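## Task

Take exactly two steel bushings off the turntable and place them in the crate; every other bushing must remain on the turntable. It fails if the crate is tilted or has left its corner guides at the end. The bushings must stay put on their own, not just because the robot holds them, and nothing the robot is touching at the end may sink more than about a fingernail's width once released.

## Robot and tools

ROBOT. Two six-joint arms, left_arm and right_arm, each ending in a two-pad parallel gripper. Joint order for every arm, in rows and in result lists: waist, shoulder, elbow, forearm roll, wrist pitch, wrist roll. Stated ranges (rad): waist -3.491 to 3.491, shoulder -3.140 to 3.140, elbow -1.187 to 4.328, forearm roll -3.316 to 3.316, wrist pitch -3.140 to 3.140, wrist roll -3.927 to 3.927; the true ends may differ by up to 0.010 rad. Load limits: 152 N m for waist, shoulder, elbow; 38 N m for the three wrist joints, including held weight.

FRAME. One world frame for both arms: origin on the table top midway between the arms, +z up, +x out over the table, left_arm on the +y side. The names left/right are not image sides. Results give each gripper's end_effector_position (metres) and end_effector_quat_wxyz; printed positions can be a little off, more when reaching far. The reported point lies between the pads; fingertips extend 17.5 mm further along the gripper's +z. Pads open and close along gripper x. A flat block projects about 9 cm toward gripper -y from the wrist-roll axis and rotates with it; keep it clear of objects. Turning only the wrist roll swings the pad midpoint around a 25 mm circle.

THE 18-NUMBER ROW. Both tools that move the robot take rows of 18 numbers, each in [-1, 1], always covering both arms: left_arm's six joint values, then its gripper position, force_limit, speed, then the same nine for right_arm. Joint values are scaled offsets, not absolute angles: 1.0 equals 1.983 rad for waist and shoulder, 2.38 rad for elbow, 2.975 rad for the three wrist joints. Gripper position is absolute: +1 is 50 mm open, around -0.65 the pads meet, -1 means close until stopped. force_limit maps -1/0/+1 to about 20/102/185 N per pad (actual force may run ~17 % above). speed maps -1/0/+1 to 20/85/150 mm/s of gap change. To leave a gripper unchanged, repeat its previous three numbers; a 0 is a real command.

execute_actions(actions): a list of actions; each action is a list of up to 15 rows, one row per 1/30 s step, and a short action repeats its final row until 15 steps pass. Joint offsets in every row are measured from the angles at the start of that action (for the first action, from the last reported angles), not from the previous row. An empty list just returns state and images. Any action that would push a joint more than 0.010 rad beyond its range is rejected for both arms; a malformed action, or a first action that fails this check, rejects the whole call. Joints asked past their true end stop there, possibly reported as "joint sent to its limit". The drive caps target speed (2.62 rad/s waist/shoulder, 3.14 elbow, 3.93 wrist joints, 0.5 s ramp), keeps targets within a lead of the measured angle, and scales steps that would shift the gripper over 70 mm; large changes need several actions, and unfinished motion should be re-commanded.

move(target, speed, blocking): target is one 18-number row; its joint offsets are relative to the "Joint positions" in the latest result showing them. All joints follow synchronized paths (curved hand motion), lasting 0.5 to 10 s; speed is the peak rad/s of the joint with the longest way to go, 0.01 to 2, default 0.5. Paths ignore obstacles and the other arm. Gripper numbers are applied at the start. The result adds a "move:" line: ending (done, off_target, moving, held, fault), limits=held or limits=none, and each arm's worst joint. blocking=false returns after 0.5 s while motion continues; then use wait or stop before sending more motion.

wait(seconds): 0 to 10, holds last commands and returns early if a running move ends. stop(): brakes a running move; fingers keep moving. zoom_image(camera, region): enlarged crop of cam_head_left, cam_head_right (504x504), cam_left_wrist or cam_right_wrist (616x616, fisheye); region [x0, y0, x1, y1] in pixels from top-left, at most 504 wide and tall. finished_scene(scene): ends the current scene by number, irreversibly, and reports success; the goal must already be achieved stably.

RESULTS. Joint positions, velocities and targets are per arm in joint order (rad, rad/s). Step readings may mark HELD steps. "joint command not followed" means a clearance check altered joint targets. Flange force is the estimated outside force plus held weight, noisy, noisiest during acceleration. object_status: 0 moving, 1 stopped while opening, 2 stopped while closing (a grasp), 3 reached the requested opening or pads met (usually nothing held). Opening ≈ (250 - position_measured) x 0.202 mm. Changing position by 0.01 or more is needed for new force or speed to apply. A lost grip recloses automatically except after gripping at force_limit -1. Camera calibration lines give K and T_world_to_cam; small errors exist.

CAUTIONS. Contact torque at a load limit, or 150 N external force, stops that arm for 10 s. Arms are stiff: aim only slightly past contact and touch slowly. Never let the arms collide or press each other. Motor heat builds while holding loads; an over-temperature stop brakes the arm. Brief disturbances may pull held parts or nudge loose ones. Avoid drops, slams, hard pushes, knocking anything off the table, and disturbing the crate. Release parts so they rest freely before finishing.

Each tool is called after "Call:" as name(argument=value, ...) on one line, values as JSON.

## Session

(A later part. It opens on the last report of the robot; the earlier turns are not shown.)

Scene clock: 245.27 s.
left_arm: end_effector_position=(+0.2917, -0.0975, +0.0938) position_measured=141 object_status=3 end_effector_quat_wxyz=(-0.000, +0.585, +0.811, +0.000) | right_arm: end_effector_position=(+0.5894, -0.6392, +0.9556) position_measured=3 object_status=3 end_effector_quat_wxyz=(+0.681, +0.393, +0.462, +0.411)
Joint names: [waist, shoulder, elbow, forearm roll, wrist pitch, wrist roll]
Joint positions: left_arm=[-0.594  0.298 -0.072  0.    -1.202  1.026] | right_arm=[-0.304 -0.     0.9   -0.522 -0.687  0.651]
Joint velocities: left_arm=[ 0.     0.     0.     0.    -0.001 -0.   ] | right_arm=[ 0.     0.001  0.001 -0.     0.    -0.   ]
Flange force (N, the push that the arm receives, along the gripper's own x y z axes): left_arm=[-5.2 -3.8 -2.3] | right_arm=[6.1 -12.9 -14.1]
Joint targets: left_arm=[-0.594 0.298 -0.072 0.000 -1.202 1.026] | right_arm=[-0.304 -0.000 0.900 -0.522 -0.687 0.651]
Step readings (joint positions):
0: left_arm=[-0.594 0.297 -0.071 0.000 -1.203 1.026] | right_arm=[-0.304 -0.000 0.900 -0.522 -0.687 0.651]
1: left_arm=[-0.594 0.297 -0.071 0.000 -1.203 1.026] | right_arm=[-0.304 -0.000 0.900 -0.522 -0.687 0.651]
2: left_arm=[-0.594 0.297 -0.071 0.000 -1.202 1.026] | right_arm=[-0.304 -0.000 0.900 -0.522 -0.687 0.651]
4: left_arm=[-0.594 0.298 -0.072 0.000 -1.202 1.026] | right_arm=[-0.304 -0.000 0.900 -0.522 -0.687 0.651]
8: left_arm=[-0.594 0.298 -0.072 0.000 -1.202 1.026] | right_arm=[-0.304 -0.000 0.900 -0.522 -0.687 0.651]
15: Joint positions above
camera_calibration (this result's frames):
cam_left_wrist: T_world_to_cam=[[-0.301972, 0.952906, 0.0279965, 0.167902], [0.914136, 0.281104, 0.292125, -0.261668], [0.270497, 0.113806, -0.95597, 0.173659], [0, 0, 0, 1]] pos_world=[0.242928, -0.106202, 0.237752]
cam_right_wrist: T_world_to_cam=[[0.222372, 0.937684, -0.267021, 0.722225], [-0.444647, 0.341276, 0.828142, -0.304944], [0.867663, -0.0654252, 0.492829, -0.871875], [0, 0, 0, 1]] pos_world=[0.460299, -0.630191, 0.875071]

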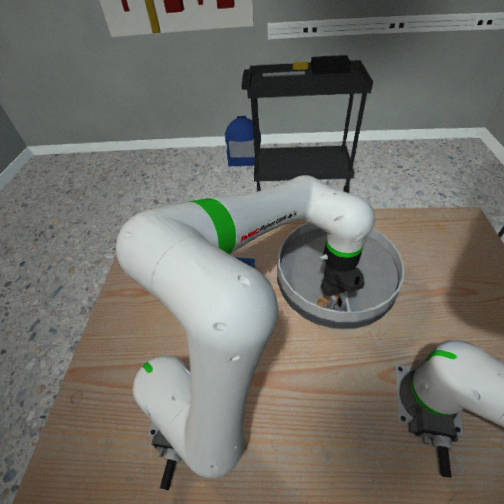

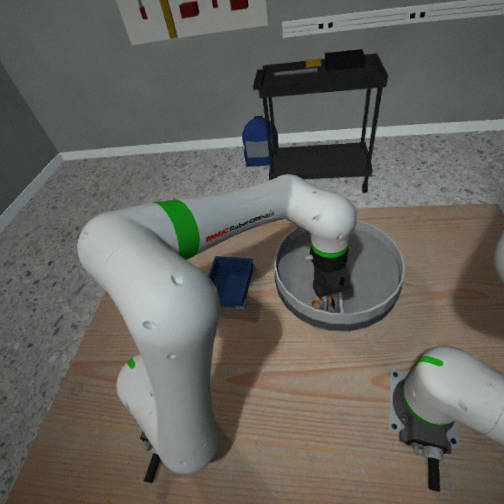

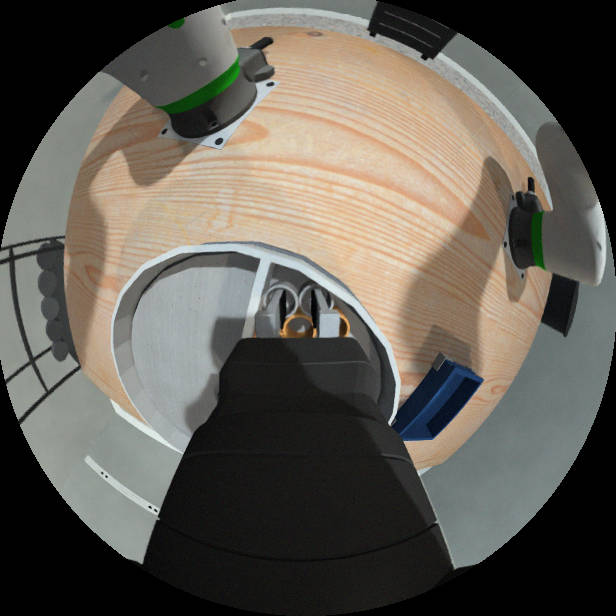

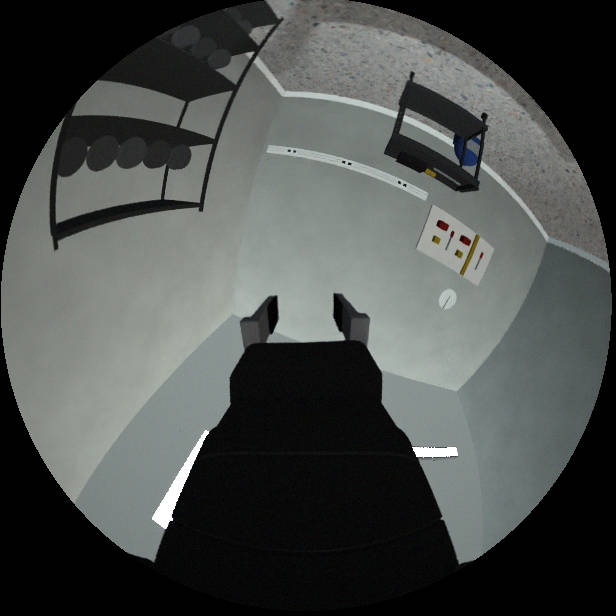

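Call:
execute_actions(actions=[[[0,0.00018,-0.00023,0,0.0003,0,0.075,0,0, 0,0,0,0,0,0,1,0,0]]])

Call:
execute_actions(actions=[[[0,0.00018,-0.00023,0,0.0003,0,0.075,0,0, 0,0,0,0,0,0,1,0,0]]])

Call:
execute_actions(actions=[[[0,0.00018,-0.00023,0,0.0003,0,0.075,0,0, 0,0,0,0,0,0,1,0,0]]])

Scene clock: 261.83 s.
left_arm: end_effector_position=(+0.2917, -0.0975, +0.0934) position_measured=141 object_status=3 end_effector_quat_wxyz=(-0.000, +0.585, +0.811, +0.000) | right_arm: end_effector_position=(+0.5894, -0.6392, +0.9556) position_measured=3 object_status=3 end_effector_quat_wxyz=(+0.681, +0.393, +0.462, +0.411)
Joint names: [waist, shoulder, elbow, forearm roll, wrist pitch, wrist roll]
Joint positions: left_arm=[-0.594  0.298 -0.072  0.    -1.201  1.026] | right_arm=[-0.304 -0.     0.9   -0.522 -0.687  0.651]
Joint velocities: left_arm=[ 0. -0.  0. -0.  0. -0.] | right_arm=[-0. -0.  0. -0.  0.  0.]
Flange force (N, the push that the arm receives, along the gripper's own x y z axes): left_arm=[-3.4 -3.6 -2.5] | right_arm=[9.8 -18.3 -19.8]
Joint targets: left_arm=[-0.594 0.298 -0.072 0.000 -1.201 1.026] | right_arm=[-0.304 -0.000 0.900 -0.522 -0.687 0.651]
Step readings (joint positions):
0: left_arm=[-0.594 0.298 -0.072 0.000 -1.202 1.026] | right_arm=[-0.304 -0.000 0.900 -0.522 -0.687 0.651]
1: left_arm=[-0.594 0.298 -0.072 0.000 -1.202 1.026] | right_arm=[-0.304 -0.000 0.900 -0.522 -0.687 0.651]
2: left_arm=[-0.594 0.298 -0.072 0.000 -1.201 1.026] | right_arm=[-0.304 -0.000 0.900 -0.522 -0.687 0.651]
4: left_arm=[-0.594 0.298 -0.072 0.000 -1.201 1.026] | right_arm=[-0.304 -0.000 0.900 -0.522 -0.687 0.651]
8: left_arm=[-0.594 0.298 -0.072 0.000 -1.201 1.026] | right_arm=[-0.304 -0.000 0.900 -0.522 -0.687 0.651]
15: Joint positions above
camera_calibration (this result's frames):
cam_left_wrist: T_world_to_cam=[[-0.301972, 0.952905, 0.0280059, 0.167909], [0.914138, 0.281102, 0.292119, -0.261548], [0.270489, 0.113813, -0.955972, 0.173276], [0, 0, 0, 1]] pos_world=[0.242926, -0.106201, 0.237348]
cam_right_wrist: T_world_to_cam=[[0.222372, 0.937684, -0.267021, 0.722225], [-0.444647, 0.341276, 0.828142, -0.304944], [0.867663, -0.0654252, 0.492828, -0.871875], [0, 0, 0, 1]] pos_world=[0.460299, -0.630191, 0.875071]

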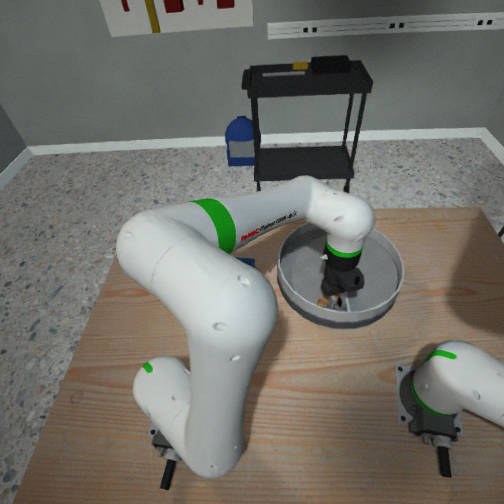

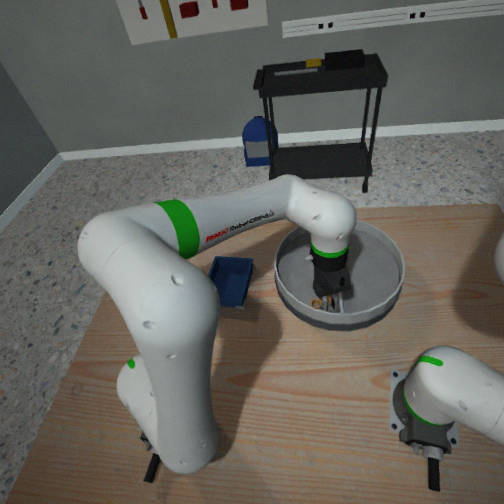

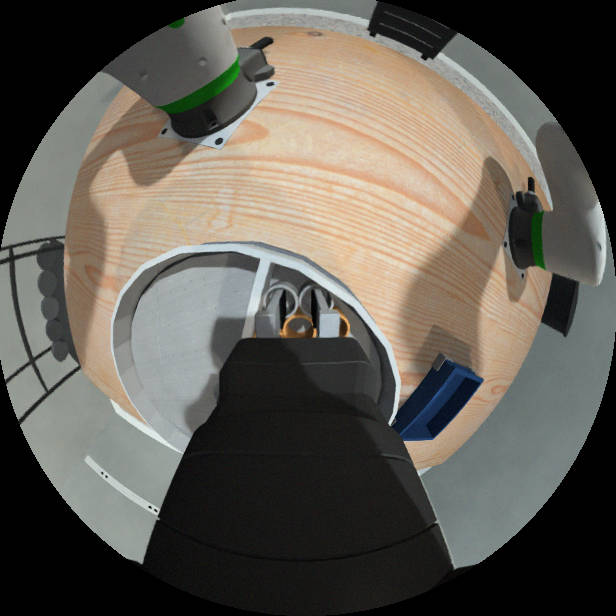

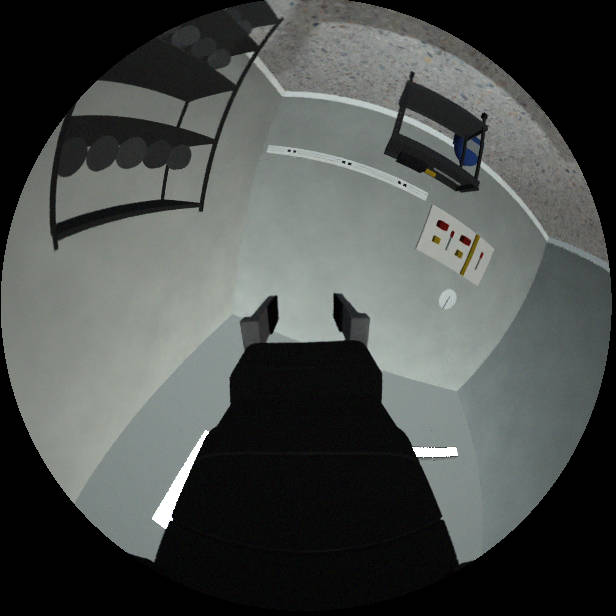

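Scene clock: 262.33 s.
left_arm: end_effector_position=(+0.2917, -0.0975, +0.0930) position_measured=141 object_status=3 end_effector_quat_wxyz=(-0.000, +0.585, +0.811, +0.000) | right_arm: end_effector_position=(+0.5894, -0.6392, +0.9556) position_measured=3 object_status=3 end_effector_quat_wxyz=(+0.681, +0.393, +0.462, +0.411)
Joint names: [waist, shoulder, elbow, forearm roll, wrist pitch, wrist roll]
Joint positions: left_arm=[-0.594  0.298 -0.073  0.    -1.2    1.026] | right_arm=[-0.304 -0.     0.9   -0.522 -0.687  0.651]
Joint velocities: left_arm=[-0.     0.     0.001  0.     0.001 -0.   ] | right_arm=[-0.    -0.001 -0.001  0.    -0.    -0.   ]
Flange force (N, the push that the arm receives, along the gripper's own x y z axes): left_arm=[-4.1 -4.0 -2.2] | right_arm=[6.8 -15.5 -17.0]
Joint targets: left_arm=[-0.594 0.298 -0.073 0.000 -1.200 1.026] | right_arm=[-0.304 -0.000 0.900 -0.522 -0.687 0.651]
Step readings (joint positions):
0: left_arm=[-0.594 0.298 -0.072 0.000 -1.201 1.026] | right_arm=[-0.304 -0.000 0.900 -0.522 -0.687 0.651]
1: left_arm=[-0.594 0.298 -0.072 0.000 -1.201 1.026] | right_arm=[-0.304 -0.000 0.900 -0.522 -0.687 0.651]
2: left_arm=[-0.594 0.298 -0.073 0.000 -1.200 1.026] | right_arm=[-0.304 -0.000 0.900 -0.522 -0.687 0.651]
4: left_arm=[-0.594 0.298 -0.073 0.000 -1.200 1.026] | right_arm=[-0.304 -0.000 0.900 -0.522 -0.687 0.651]
8: left_arm=[-0.594 0.298 -0.073 0.000 -1.200 1.026] | right_arm=[-0.304 -0.000 0.900 -0.522 -0.687 0.651]
15: Joint positions above
camera_calibration (this result's frames):
cam_left_wrist: T_world_to_cam=[[-0.301972, 0.952905, 0.0280155, 0.167915], [0.914141, 0.2811, 0.292113, -0.261428], [0.270481, 0.11382, -0.955973, 0.172892], [0, 0, 0, 1]] pos_world=[0.242923, -0.106199, 0.236943]
cam_right_wrist: T_world_to_cam=[[0.222372, 0.937684, -0.267021, 0.722225], [-0.444647, 0.341275, 0.828143, -0.304944], [0.867663, -0.0654253, 0.492828, -0.871874], [0, 0, 0, 1]] pos_world=[0.460299, -0.630191, 0.875071]

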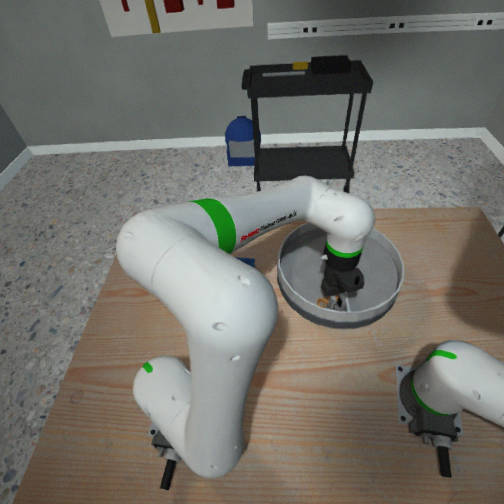

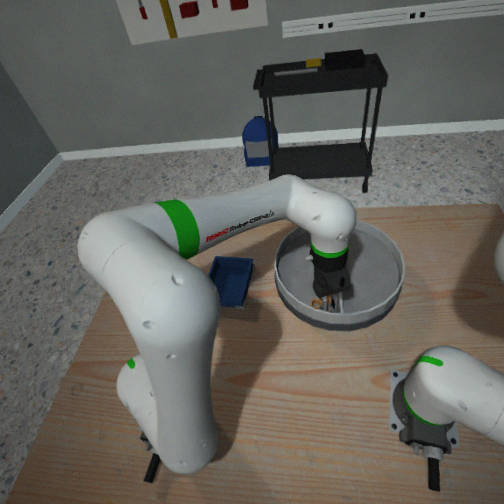

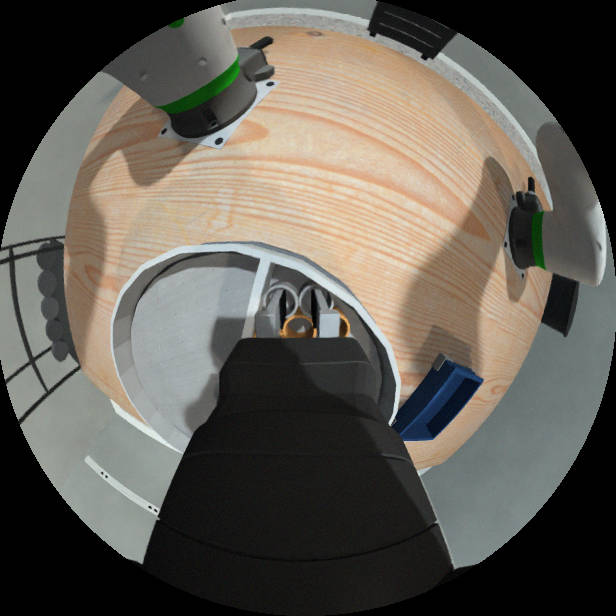

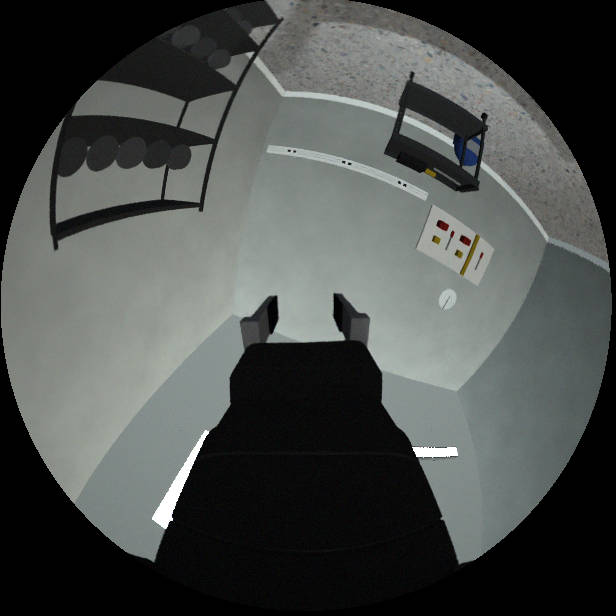

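Scene clock: 262.83 s.
left_arm: end_effector_position=(+0.2917, -0.0975, +0.0925) position_measured=141 object_status=3 end_effector_quat_wxyz=(-0.000, +0.585, +0.811, +0.000) | right_arm: end_effector_position=(+0.5894, -0.6392, +0.9556) position_measured=3 object_status=3 end_effector_quat_wxyz=(+0.681, +0.393, +0.462, +0.411)
Joint names: [waist, shoulder, elbow, forearm roll, wrist pitch, wrist roll]
Joint positions: left_arm=[-0.594  0.299 -0.073  0.    -1.199  1.026] | right_arm=[-0.304 -0.     0.9   -0.522 -0.687  0.651]
Joint velocities: left_arm=[ 0.    -0.    -0.001  0.    -0.002  0.   ] | right_arm=[-0.    -0.001 -0.001  0.    -0.     0.001]
Flange force (N, the push that the arm receives, along the gripper's own x y z axes): left_arm=[-3.6 -3.9 -2.3] | right_arm=[9.6 -17.7 -19.5]
Joint targets: left_arm=[-0.594 0.299 -0.073 0.000 -1.199 1.026] | right_arm=[-0.304 -0.000 0.900 -0.522 -0.687 0.651]
Step readings (joint positions):
0: left_arm=[-0.594 0.298 -0.073 0.000 -1.200 1.026] | right_arm=[-0.304 -0.000 0.900 -0.522 -0.687 0.651]
1: left_arm=[-0.594 0.298 -0.073 0.000 -1.200 1.026] | right_arm=[-0.304 -0.000 0.900 -0.522 -0.687 0.651]
2: left_arm=[-0.594 0.298 -0.073 0.000 -1.199 1.026] | right_arm=[-0.304 -0.000 0.900 -0.522 -0.687 0.651]
4: left_arm=[-0.594 0.299 -0.073 0.000 -1.199 1.026] | right_arm=[-0.304 -0.000 0.900 -0.522 -0.687 0.651]
8: left_arm=[-0.594 0.299 -0.073 0.000 -1.199 1.026] | right_arm=[-0.304 -0.000 0.900 -0.522 -0.687 0.651]
15: Joint positions above
camera_calibration (this result's frames):
cam_left_wrist: T_world_to_cam=[[-0.301972, 0.952905, 0.0280251, 0.167921], [0.914143, 0.281097, 0.292107, -0.261307], [0.270473, 0.113827, -0.955975, 0.172509], [0, 0, 0, 1]] pos_world=[0.242921, -0.106196, 0.236538]
cam_right_wrist: T_world_to_cam=[[0.222372, 0.937684, -0.267021, 0.722225], [-0.444647, 0.341276, 0.828142, -0.304944], [0.867663, -0.0654253, 0.492828, -0.871875], [0, 0, 0, 1]] pos_world=[0.460299, -0.630191, 0.875071]

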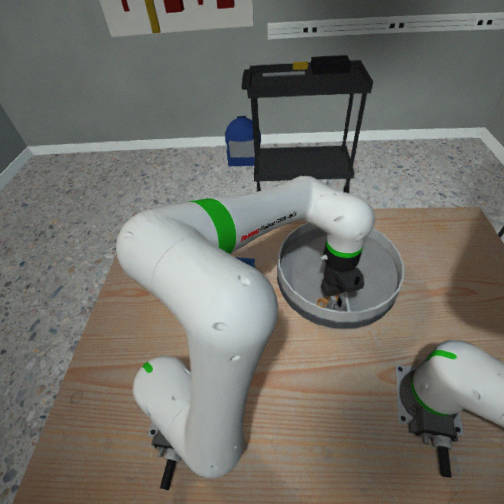

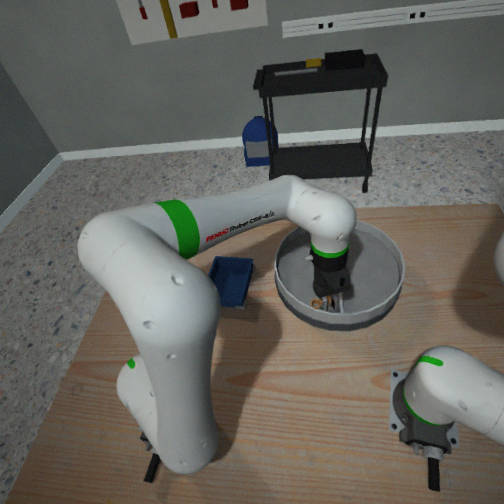

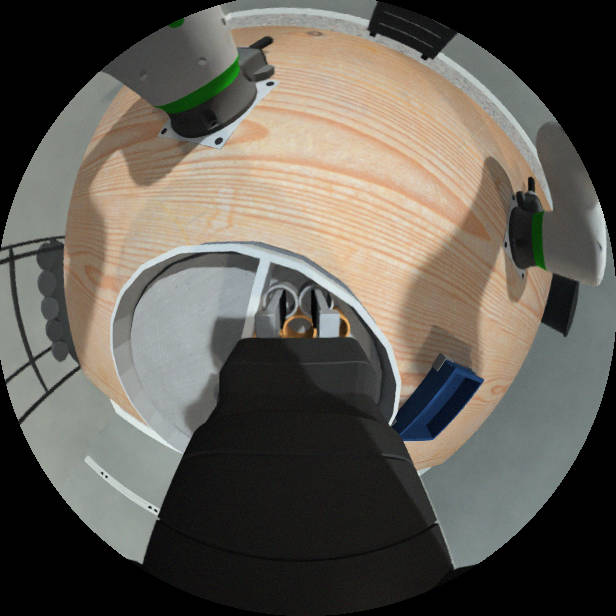

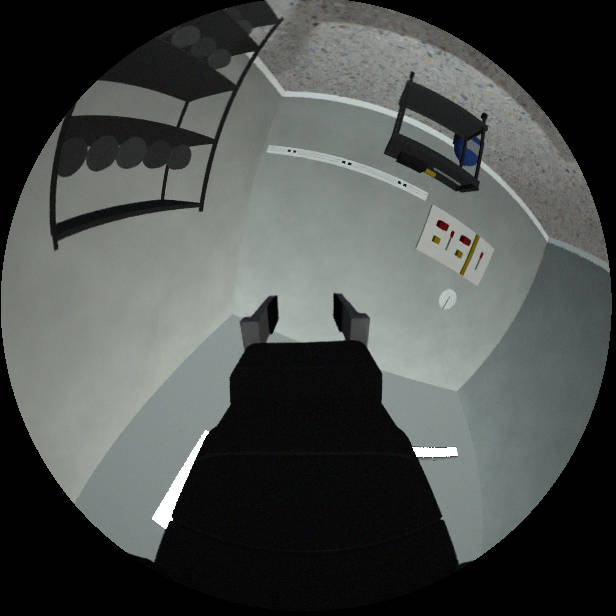

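Call:
execute_actions(actions=[[[0,0.00023,-0.00028,0,0.00038,0,0.075,0,0, 0,0,0,0,0,0,1,0,0]]])

Call:
execute_actions(actions=[[[0,0.00023,-0.00028,0,0.00038,0,0.075,0,0, 0,0,0,0,0,0,1,0,0]]])

Call:
execute_actions(actions=[[[0,0.00023,-0.00028,0,0.00038,0,0.075,0,0, 0,0,0,0,0,0,1,0,0]]])

Scene clock: 268.23 s.
left_arm: end_effector_position=(+0.2917, -0.0975, +0.0920) position_measured=141 object_status=3 end_effector_quat_wxyz=(-0.000, +0.585, +0.811, +0.000) | right_arm: end_effector_position=(+0.5894, -0.6392, +0.9556) position_measured=3 object_status=3 end_effector_quat_wxyz=(+0.681, +0.393, +0.462, +0.411)
Joint names: [waist, shoulder, elbow, forearm roll, wrist pitch, wrist roll]
Joint positions: left_arm=[-0.594  0.299 -0.074  0.    -1.198  1.026] | right_arm=[-0.304 -0.     0.9   -0.522 -0.687  0.651]
Joint velocities: left_arm=[-0.    -0.     0.001  0.     0.002  0.   ] | right_arm=[ 0.     0.     0.001  0.     0.    -0.   ]
Flange force (N, the push that the arm receives, along the gripper's own x y z axes): left_arm=[-3.4 -4.2 -1.6] | right_arm=[9.8 -11.2 -11.0]
Joint targets: left_arm=[-0.594 0.299 -0.074 0.000 -1.198 1.026] | right_arm=[-0.304 -0.000 0.900 -0.522 -0.687 0.651]
Step readings (joint positions):
0: left_arm=[-0.594 0.299 -0.073 0.000 -1.199 1.026] | right_arm=[-0.304 -0.000 0.900 -0.522 -0.687 0.651]
1: left_arm=[-0.594 0.299 -0.073 0.000 -1.199 1.026] | right_arm=[-0.304 -0.000 0.900 -0.522 -0.687 0.651]
2: left_arm=[-0.594 0.299 -0.074 0.000 -1.198 1.026] | right_arm=[-0.304 -0.000 0.900 -0.522 -0.687 0.651]
4: left_arm=[-0.594 0.299 -0.074 0.000 -1.198 1.026] | right_arm=[-0.304 -0.000 0.900 -0.522 -0.687 0.651]
8: left_arm=[-0.594 0.299 -0.074 0.000 -1.198 1.026] | right_arm=[-0.304 -0.000 0.900 -0.522 -0.687 0.651]
15: Joint positions above
camera_calibration (this result's frames):
cam_left_wrist: T_world_to_cam=[[-0.301972, 0.952905, 0.028018, 0.167941], [0.914141, 0.281099, 0.292112, -0.261162], [0.270479, 0.113822, -0.955974, 0.172024], [0, 0, 0, 1]] pos_world=[0.242924, -0.106199, 0.236033]
cam_right_wrist: T_world_to_cam=[[0.222372, 0.937684, -0.267021, 0.722225], [-0.444647, 0.341275, 0.828142, -0.304944], [0.867663, -0.0654253, 0.492828, -0.871875], [0, 0, 0, 1]] pos_world=[0.460299, -0.630191, 0.875071]

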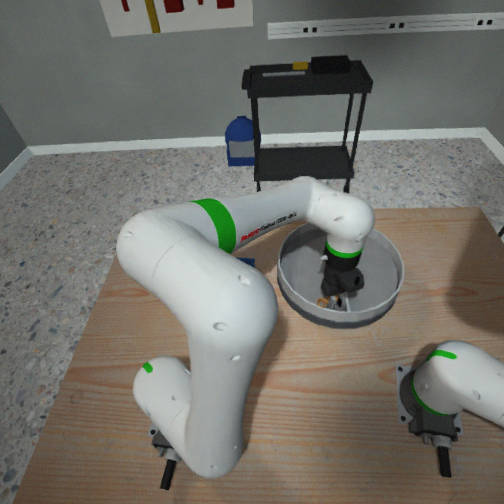

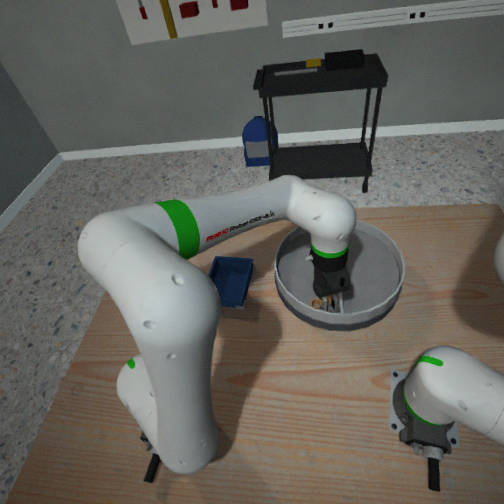

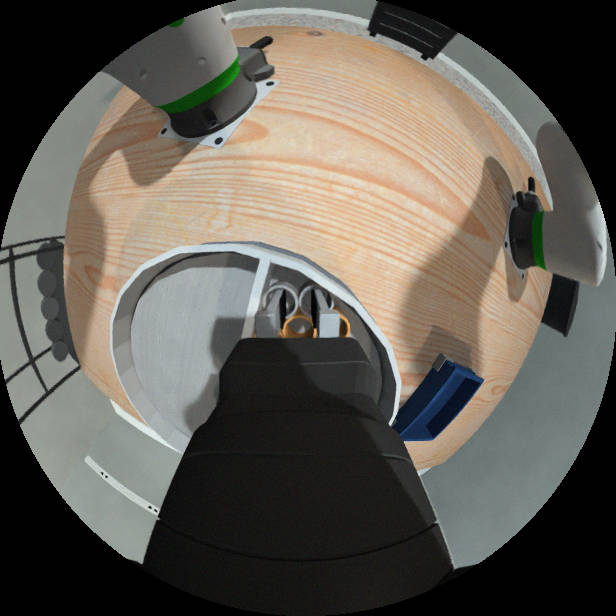

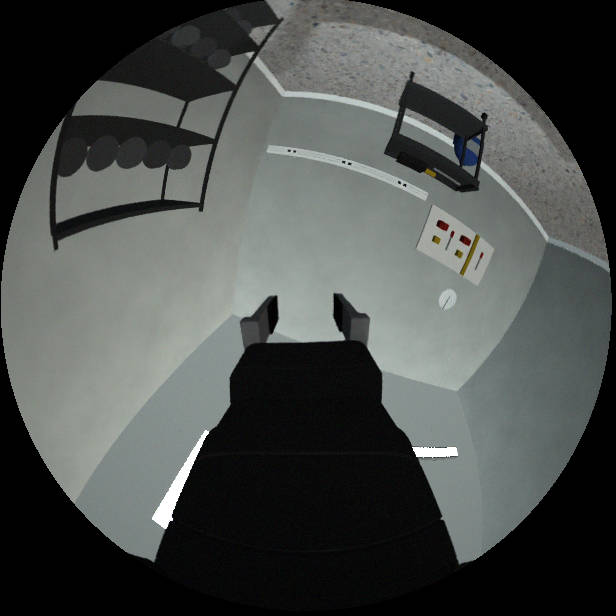

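Scene clock: 268.73 s.
left_arm: end_effector_position=(+0.2917, -0.0975, +0.0915) position_measured=141 object_status=3 end_effector_quat_wxyz=(-0.000, +0.585, +0.811, +0.000) | right_arm: end_effector_position=(+0.5894, -0.6392, +0.9556) position_measured=3 object_status=3 end_effector_quat_wxyz=(+0.681, +0.393, +0.462, +0.411)
Joint names: [waist, shoulder, elbow, forearm roll, wrist pitch, wrist roll]
Joint positions: left_arm=[-0.594  0.3   -0.075  0.    -1.197  1.026] | right_arm=[-0.304 -0.     0.9   -0.522 -0.687  0.651]
Joint velocities: left_arm=[-0.    -0.    -0.    -0.    -0.001 -0.   ] | right_arm=[ 0.     0.001  0.     0.     0.    -0.   ]
Flange force (N, the push that the arm receives, along the gripper's own x y z axes): left_arm=[-5.4 -4.3 -2.3] | right_arm=[14.6 -15.6 -18.3]
Joint targets: left_arm=[-0.594 0.300 -0.075 0.000 -1.197 1.026] | right_arm=[-0.304 -0.000 0.900 -0.522 -0.687 0.651]
Step readings (joint positions):
0: left_arm=[-0.594 0.299 -0.074 0.000 -1.198 1.026] | right_arm=[-0.304 -0.000 0.900 -0.522 -0.687 0.651]
1: left_arm=[-0.594 0.299 -0.074 0.000 -1.198 1.026] | right_arm=[-0.304 -0.000 0.900 -0.522 -0.687 0.651]
2: left_arm=[-0.594 0.299 -0.074 0.000 -1.197 1.026] | right_arm=[-0.304 -0.000 0.900 -0.522 -0.687 0.651]
4: left_arm=[-0.594 0.300 -0.075 0.000 -1.197 1.026] | right_arm=[-0.304 -0.000 0.900 -0.522 -0.687 0.651]
8: left_arm=[-0.594 0.300 -0.075 0.000 -1.197 1.026] | right_arm=[-0.304 -0.000 0.900 -0.522 -0.687 0.651]
15: Joint positions above
camera_calibration (this result's frames):
cam_left_wrist: T_world_to_cam=[[-0.301972, 0.952905, 0.028011, 0.16796], [0.914139, 0.281101, 0.292116, -0.261017], [0.270485, 0.113817, -0.955973, 0.171538], [0, 0, 0, 1]] pos_world=[0.242927, -0.106202, 0.235529]
cam_right_wrist: T_world_to_cam=[[0.222372, 0.937684, -0.267021, 0.722225], [-0.444647, 0.341275, 0.828142, -0.304944], [0.867663, -0.0654252, 0.492828, -0.871875], [0, 0, 0, 1]] pos_world=[0.460299, -0.630191, 0.875071]

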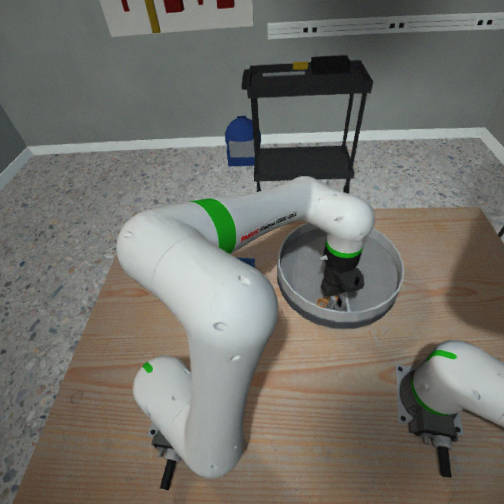

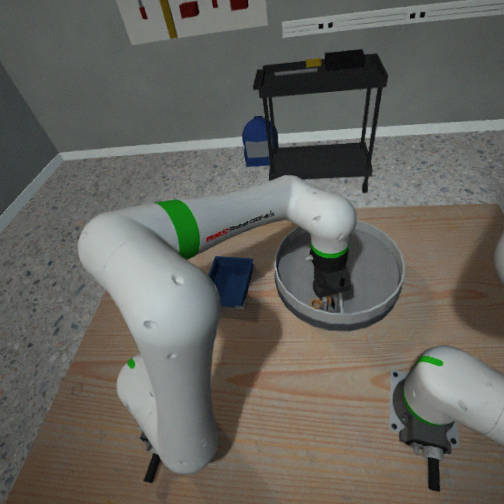

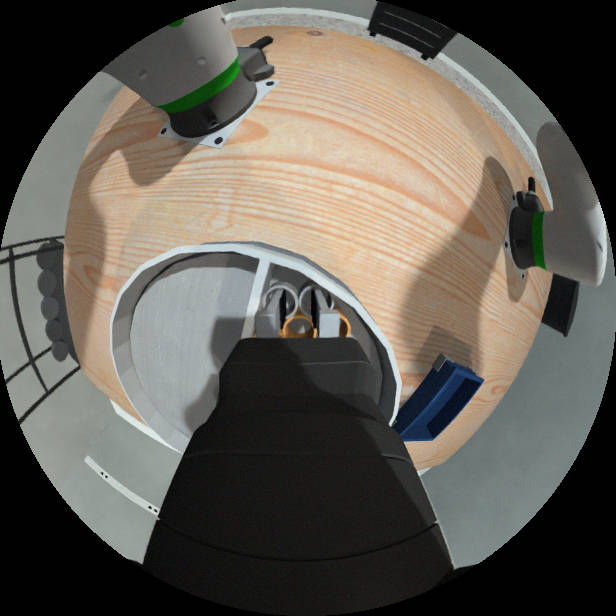

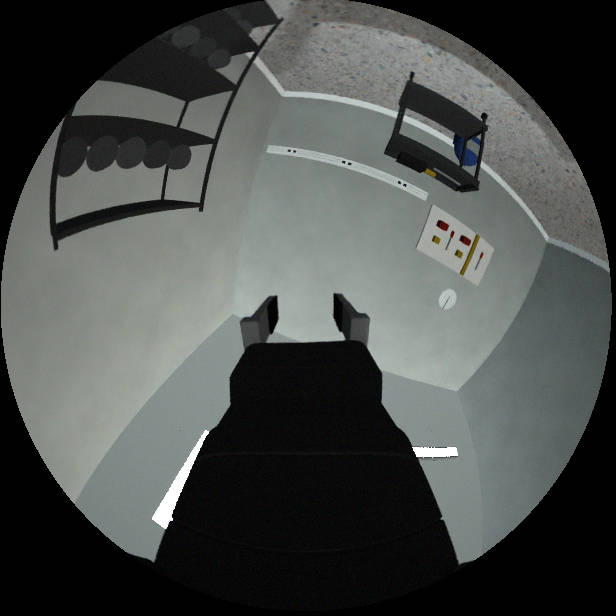

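Scene clock: 269.23 s.
left_arm: end_effector_position=(+0.2917, -0.0975, +0.0910) position_measured=141 object_status=3 end_effector_quat_wxyz=(-0.000, +0.585, +0.811, +0.000) | right_arm: end_effector_position=(+0.5894, -0.6392, +0.9556) position_measured=3 object_status=3 end_effector_quat_wxyz=(+0.681, +0.393, +0.462, +0.411)
Joint names: [waist, shoulder, elbow, forearm roll, wrist pitch, wrist roll]
Joint positions: left_arm=[-0.594  0.3   -0.075  0.    -1.196  1.026] | right_arm=[-0.304 -0.     0.9   -0.522 -0.687  0.651]
Joint velocities: left_arm=[ 0.     0.     0.001  0.     0.    -0.   ] | right_arm=[-0.     0.     0.001  0.     0.     0.   ]
Flange force (N, the push that the arm receives, along the gripper's own x y z axes): left_arm=[-5.1 -3.6 -2.5] | right_arm=[12.2 -14.7 -16.9]
Joint targets: left_arm=[-0.594 0.300 -0.075 0.000 -1.196 1.026] | right_arm=[-0.304 -0.000 0.900 -0.522 -0.687 0.651]
Step readings (joint positions):
0: left_arm=[-0.594 0.300 -0.075 0.000 -1.197 1.026] | right_arm=[-0.304 -0.000 0.900 -0.522 -0.687 0.651]
1: left_arm=[-0.594 0.300 -0.075 0.000 -1.197 1.026] | right_arm=[-0.304 -0.000 0.900 -0.522 -0.687 0.651]
2: left_arm=[-0.594 0.300 -0.075 0.000 -1.196 1.026] | right_arm=[-0.304 -0.000 0.900 -0.522 -0.687 0.651]
4: left_arm=[-0.594 0.300 -0.075 0.000 -1.196 1.026] | right_arm=[-0.304 -0.000 0.900 -0.522 -0.687 0.651]
8: left_arm=[-0.594 0.300 -0.075 0.000 -1.196 1.026] | right_arm=[-0.304 -0.000 0.900 -0.522 -0.687 0.651]
15: Joint positions above
camera_calibration (this result's frames):
cam_left_wrist: T_world_to_cam=[[-0.301972, 0.952905, 0.0280039, 0.167979], [0.914137, 0.281102, 0.29212, -0.260872], [0.270491, 0.113812, -0.955971, 0.171053], [0, 0, 0, 1]] pos_world=[0.24293, -0.106204, 0.235024]
cam_right_wrist: T_world_to_cam=[[0.222372, 0.937684, -0.267021, 0.722224], [-0.444647, 0.341275, 0.828142, -0.304944], [0.867663, -0.0654252, 0.492829, -0.871875], [0, 0, 0, 1]] pos_world=[0.460299, -0.630191, 0.875071]

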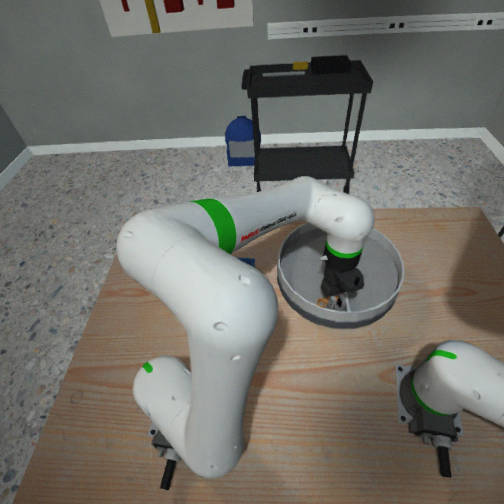

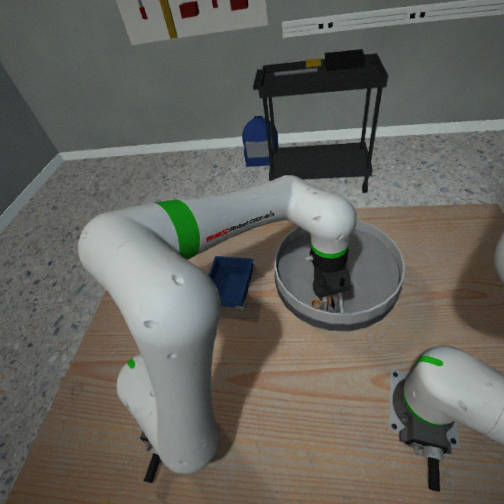

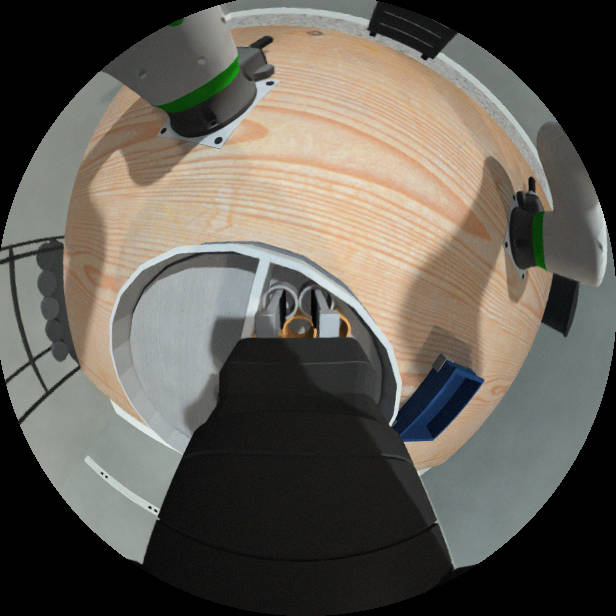

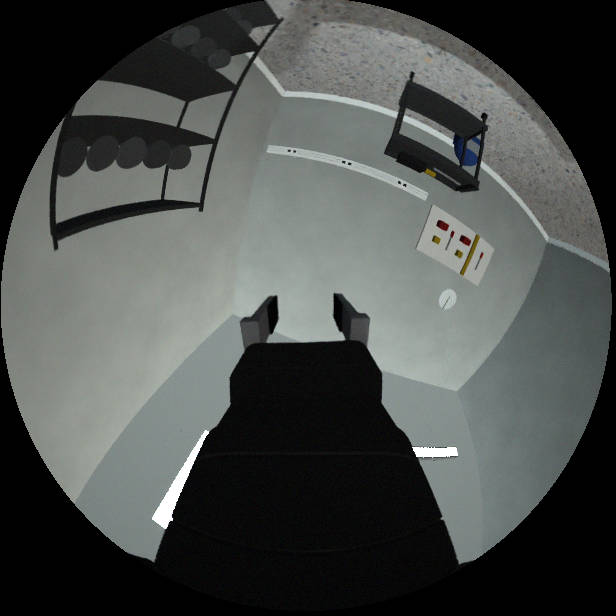

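Call:
execute_actions(actions=[[[0,0.00046,-0.00056,0,0.00075,0,0.075,0,0, 0,0,0,0,0,0,1,0,0]]])

Call:
execute_actions(actions=[[[0,0.00069,-0.00084,0,0.00113,0,0.075,0,0, 0,0,0,0,0,0,1,0,0]]])

Scene clock: 273.30 s.
left_arm: end_effector_position=(+0.2917, -0.0975, +0.0900) position_measured=141 object_status=3 end_effector_quat_wxyz=(-0.000, +0.585, +0.811, +0.000) | right_arm: end_effector_position=(+0.5894, -0.6392, +0.9556) position_measured=3 object_status=3 end_effector_quat_wxyz=(+0.681, +0.393, +0.462, +0.411)
Joint names: [waist, shoulder, elbow, forearm roll, wrist pitch, wrist roll]
Joint positions: left_arm=[-0.594  0.301 -0.077  0.    -1.193  1.026] | right_arm=[-0.304 -0.     0.9   -0.522 -0.687  0.651]
Joint velocities: left_arm=[-0.     0.     0.     0.     0.    -0.001] | right_arm=[ 0.    -0.001 -0.     0.    -0.    -0.   ]
Flange force (N, the push that the arm receives, along the gripper's own x y z axes): left_arm=[-5.2 -3.5 -2.5] | right_arm=[8.0 -15.6 -16.5]
Joint targets: left_arm=[-0.594 0.301 -0.077 0.000 -1.193 1.026] | right_arm=[-0.304 -0.000 0.900 -0.522 -0.687 0.651]
Step readings (joint positions):
0: left_arm=[-0.594 0.300 -0.075 0.000 -1.196 1.026] | right_arm=[-0.304 -0.000 0.900 -0.522 -0.687 0.651]
1: left_arm=[-0.594 0.300 -0.076 0.000 -1.195 1.026] | right_arm=[-0.304 -0.000 0.900 -0.522 -0.687 0.651]
2: left_arm=[-0.594 0.300 -0.076 0.000 -1.194 1.026] | right_arm=[-0.304 -0.000 0.900 -0.522 -0.687 0.651]
4: left_arm=[-0.594 0.301 -0.077 0.000 -1.193 1.026] | right_arm=[-0.304 -0.000 0.900 -0.522 -0.687 0.651]
8: left_arm=[-0.594 0.301 -0.077 0.000 -1.193 1.026] | right_arm=[-0.304 -0.000 0.900 -0.522 -0.687 0.651]
15: Joint positions above
camera_calibration (this result's frames):
cam_left_wrist: T_world_to_cam=[[-0.301972, 0.952905, 0.0280148, 0.168004], [0.91414, 0.2811, 0.292114, -0.260577], [0.270482, 0.11382, -0.955973, 0.170094], [0, 0, 0, 1]] pos_world=[0.242929, -0.106204, 0.234017]
cam_right_wrist: T_world_to_cam=[[0.222372, 0.937684, -0.267021, 0.722225], [-0.444647, 0.341275, 0.828142, -0.304944], [0.867663, -0.0654252, 0.492829, -0.871875], [0, 0, 0, 1]] pos_world=[0.460299, -0.630191, 0.875071]

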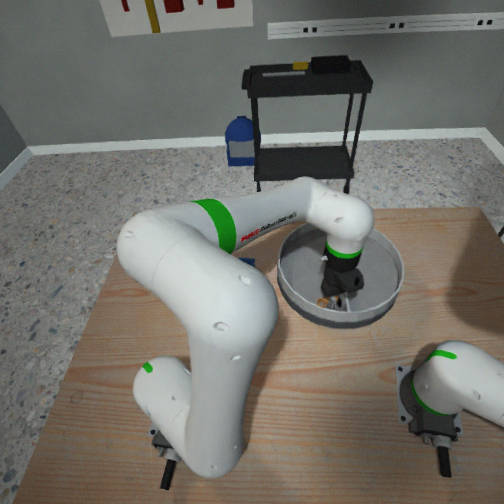

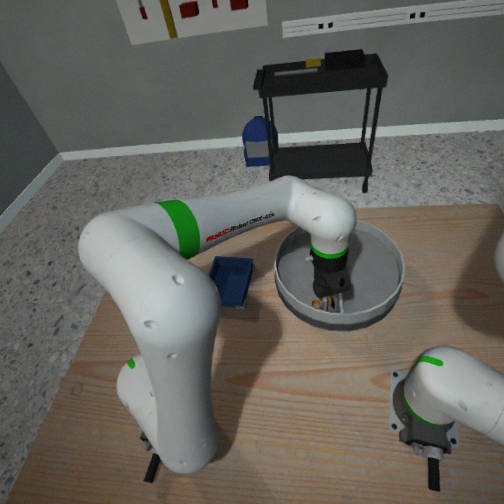

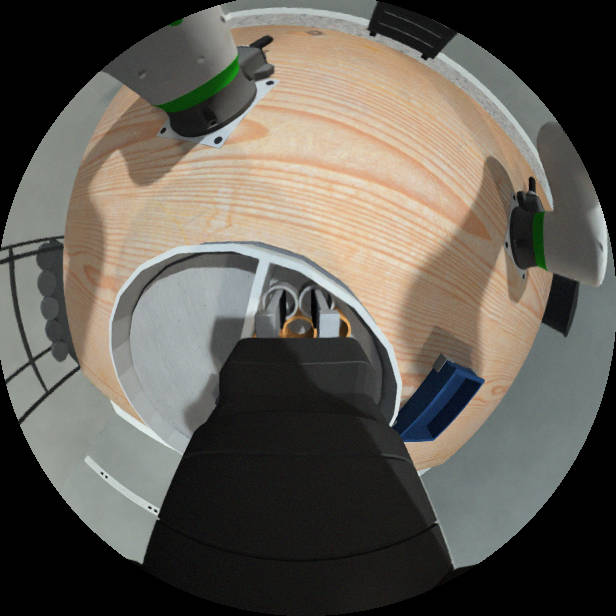

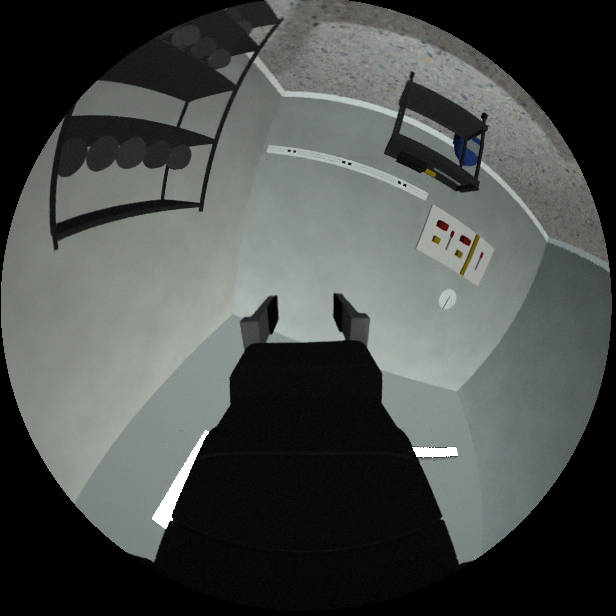

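Scene clock: 273.80 s.
left_arm: end_effector_position=(+0.2917, -0.0975, +0.0885) position_measured=141 object_status=3 end_effector_quat_wxyz=(-0.000, +0.585, +0.811, +0.000) | right_arm: end_effector_position=(+0.5894, -0.6392, +0.9556) position_measured=3 object_status=3 end_effector_quat_wxyz=(+0.681, +0.393, +0.462, +0.411)
Joint names: [waist, shoulder, elbow, forearm roll, wrist pitch, wrist roll]
Joint positions: left_arm=[-0.594  0.302 -0.079  0.    -1.19   1.026] | right_arm=[-0.304 -0.     0.9   -0.522 -0.687  0.651]
Joint velocities: left_arm=[ 0.  0.  0.  0. -0. -0.] | right_arm=[ 0.    -0.003  0.001  0.    -0.    -0.   ]
Flange force (N, the push that the arm receives, along the gripper's own x y z axes): left_arm=[-5.2 -3.3 -2.6] | right_arm=[11.2 -15.5 -18.7]
Joint targets: left_arm=[-0.594 0.302 -0.079 0.000 -1.190 1.026] | right_arm=[-0.304 -0.000 0.900 -0.522 -0.687 0.651]
Step readings (joint positions):
0: left_arm=[-0.594 0.301 -0.077 0.000 -1.193 1.026] | right_arm=[-0.304 -0.000 0.900 -0.522 -0.687 0.651]
1: left_arm=[-0.594 0.301 -0.077 0.000 -1.193 1.026] | right_arm=[-0.304 -0.000 0.900 -0.522 -0.687 0.651]
2: left_arm=[-0.594 0.302 -0.078 0.000 -1.191 1.026] | right_arm=[-0.304 -0.000 0.900 -0.522 -0.687 0.651]
4: left_arm=[-0.594 0.302 -0.079 0.000 -1.190 1.026] | right_arm=[-0.304 -0.000 0.900 -0.522 -0.687 0.651]
8: left_arm=[-0.594 0.302 -0.079 0.000 -1.190 1.026] | right_arm=[-0.304 -0.000 0.900 -0.522 -0.687 0.651]
15: Joint positions above
camera_calibration (this result's frames):
cam_left_wrist: T_world_to_cam=[[-0.301972, 0.952905, 0.0280188, 0.168044], [0.914141, 0.281099, 0.292111, -0.260135], [0.270478, 0.113823, -0.955974, 0.168651], [0, 0, 0, 1]] pos_world=[0.242928, -0.106203, 0.232506]
cam_right_wrist: T_world_to_cam=[[0.222372, 0.937684, -0.267021, 0.722225], [-0.444647, 0.341275, 0.828142, -0.304944], [0.867663, -0.0654252, 0.492829, -0.871875], [0, 0, 0, 1]] pos_world=[0.460299, -0.630191, 0.875071]

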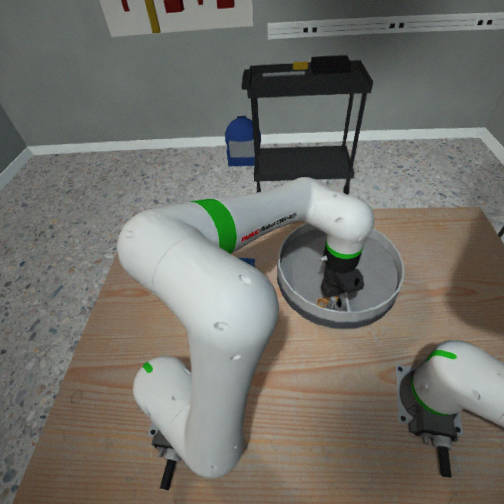

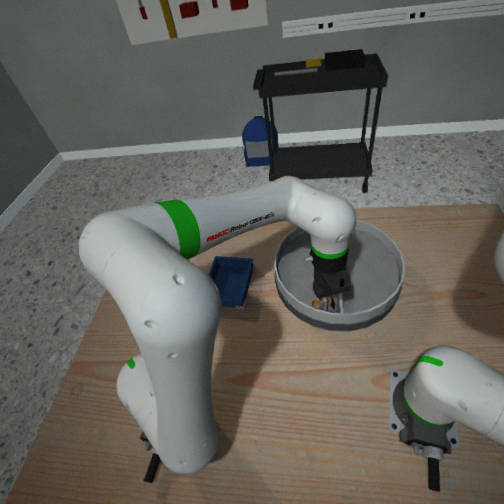

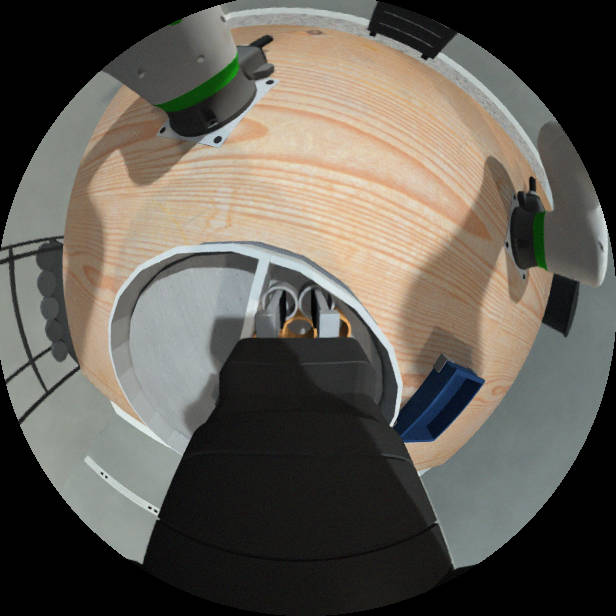

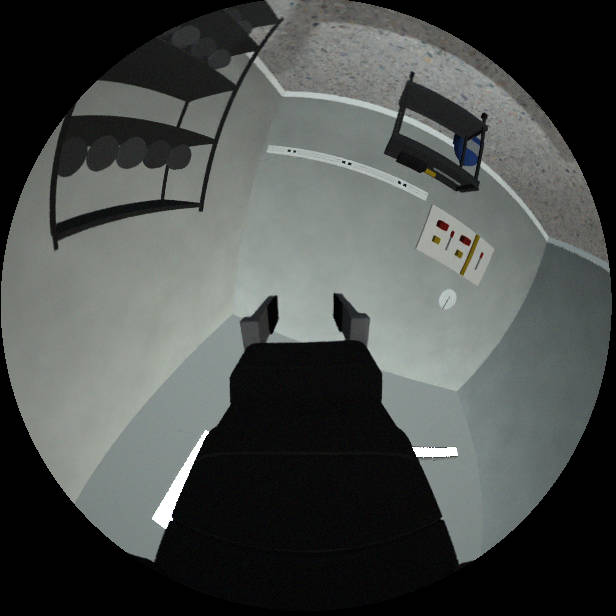

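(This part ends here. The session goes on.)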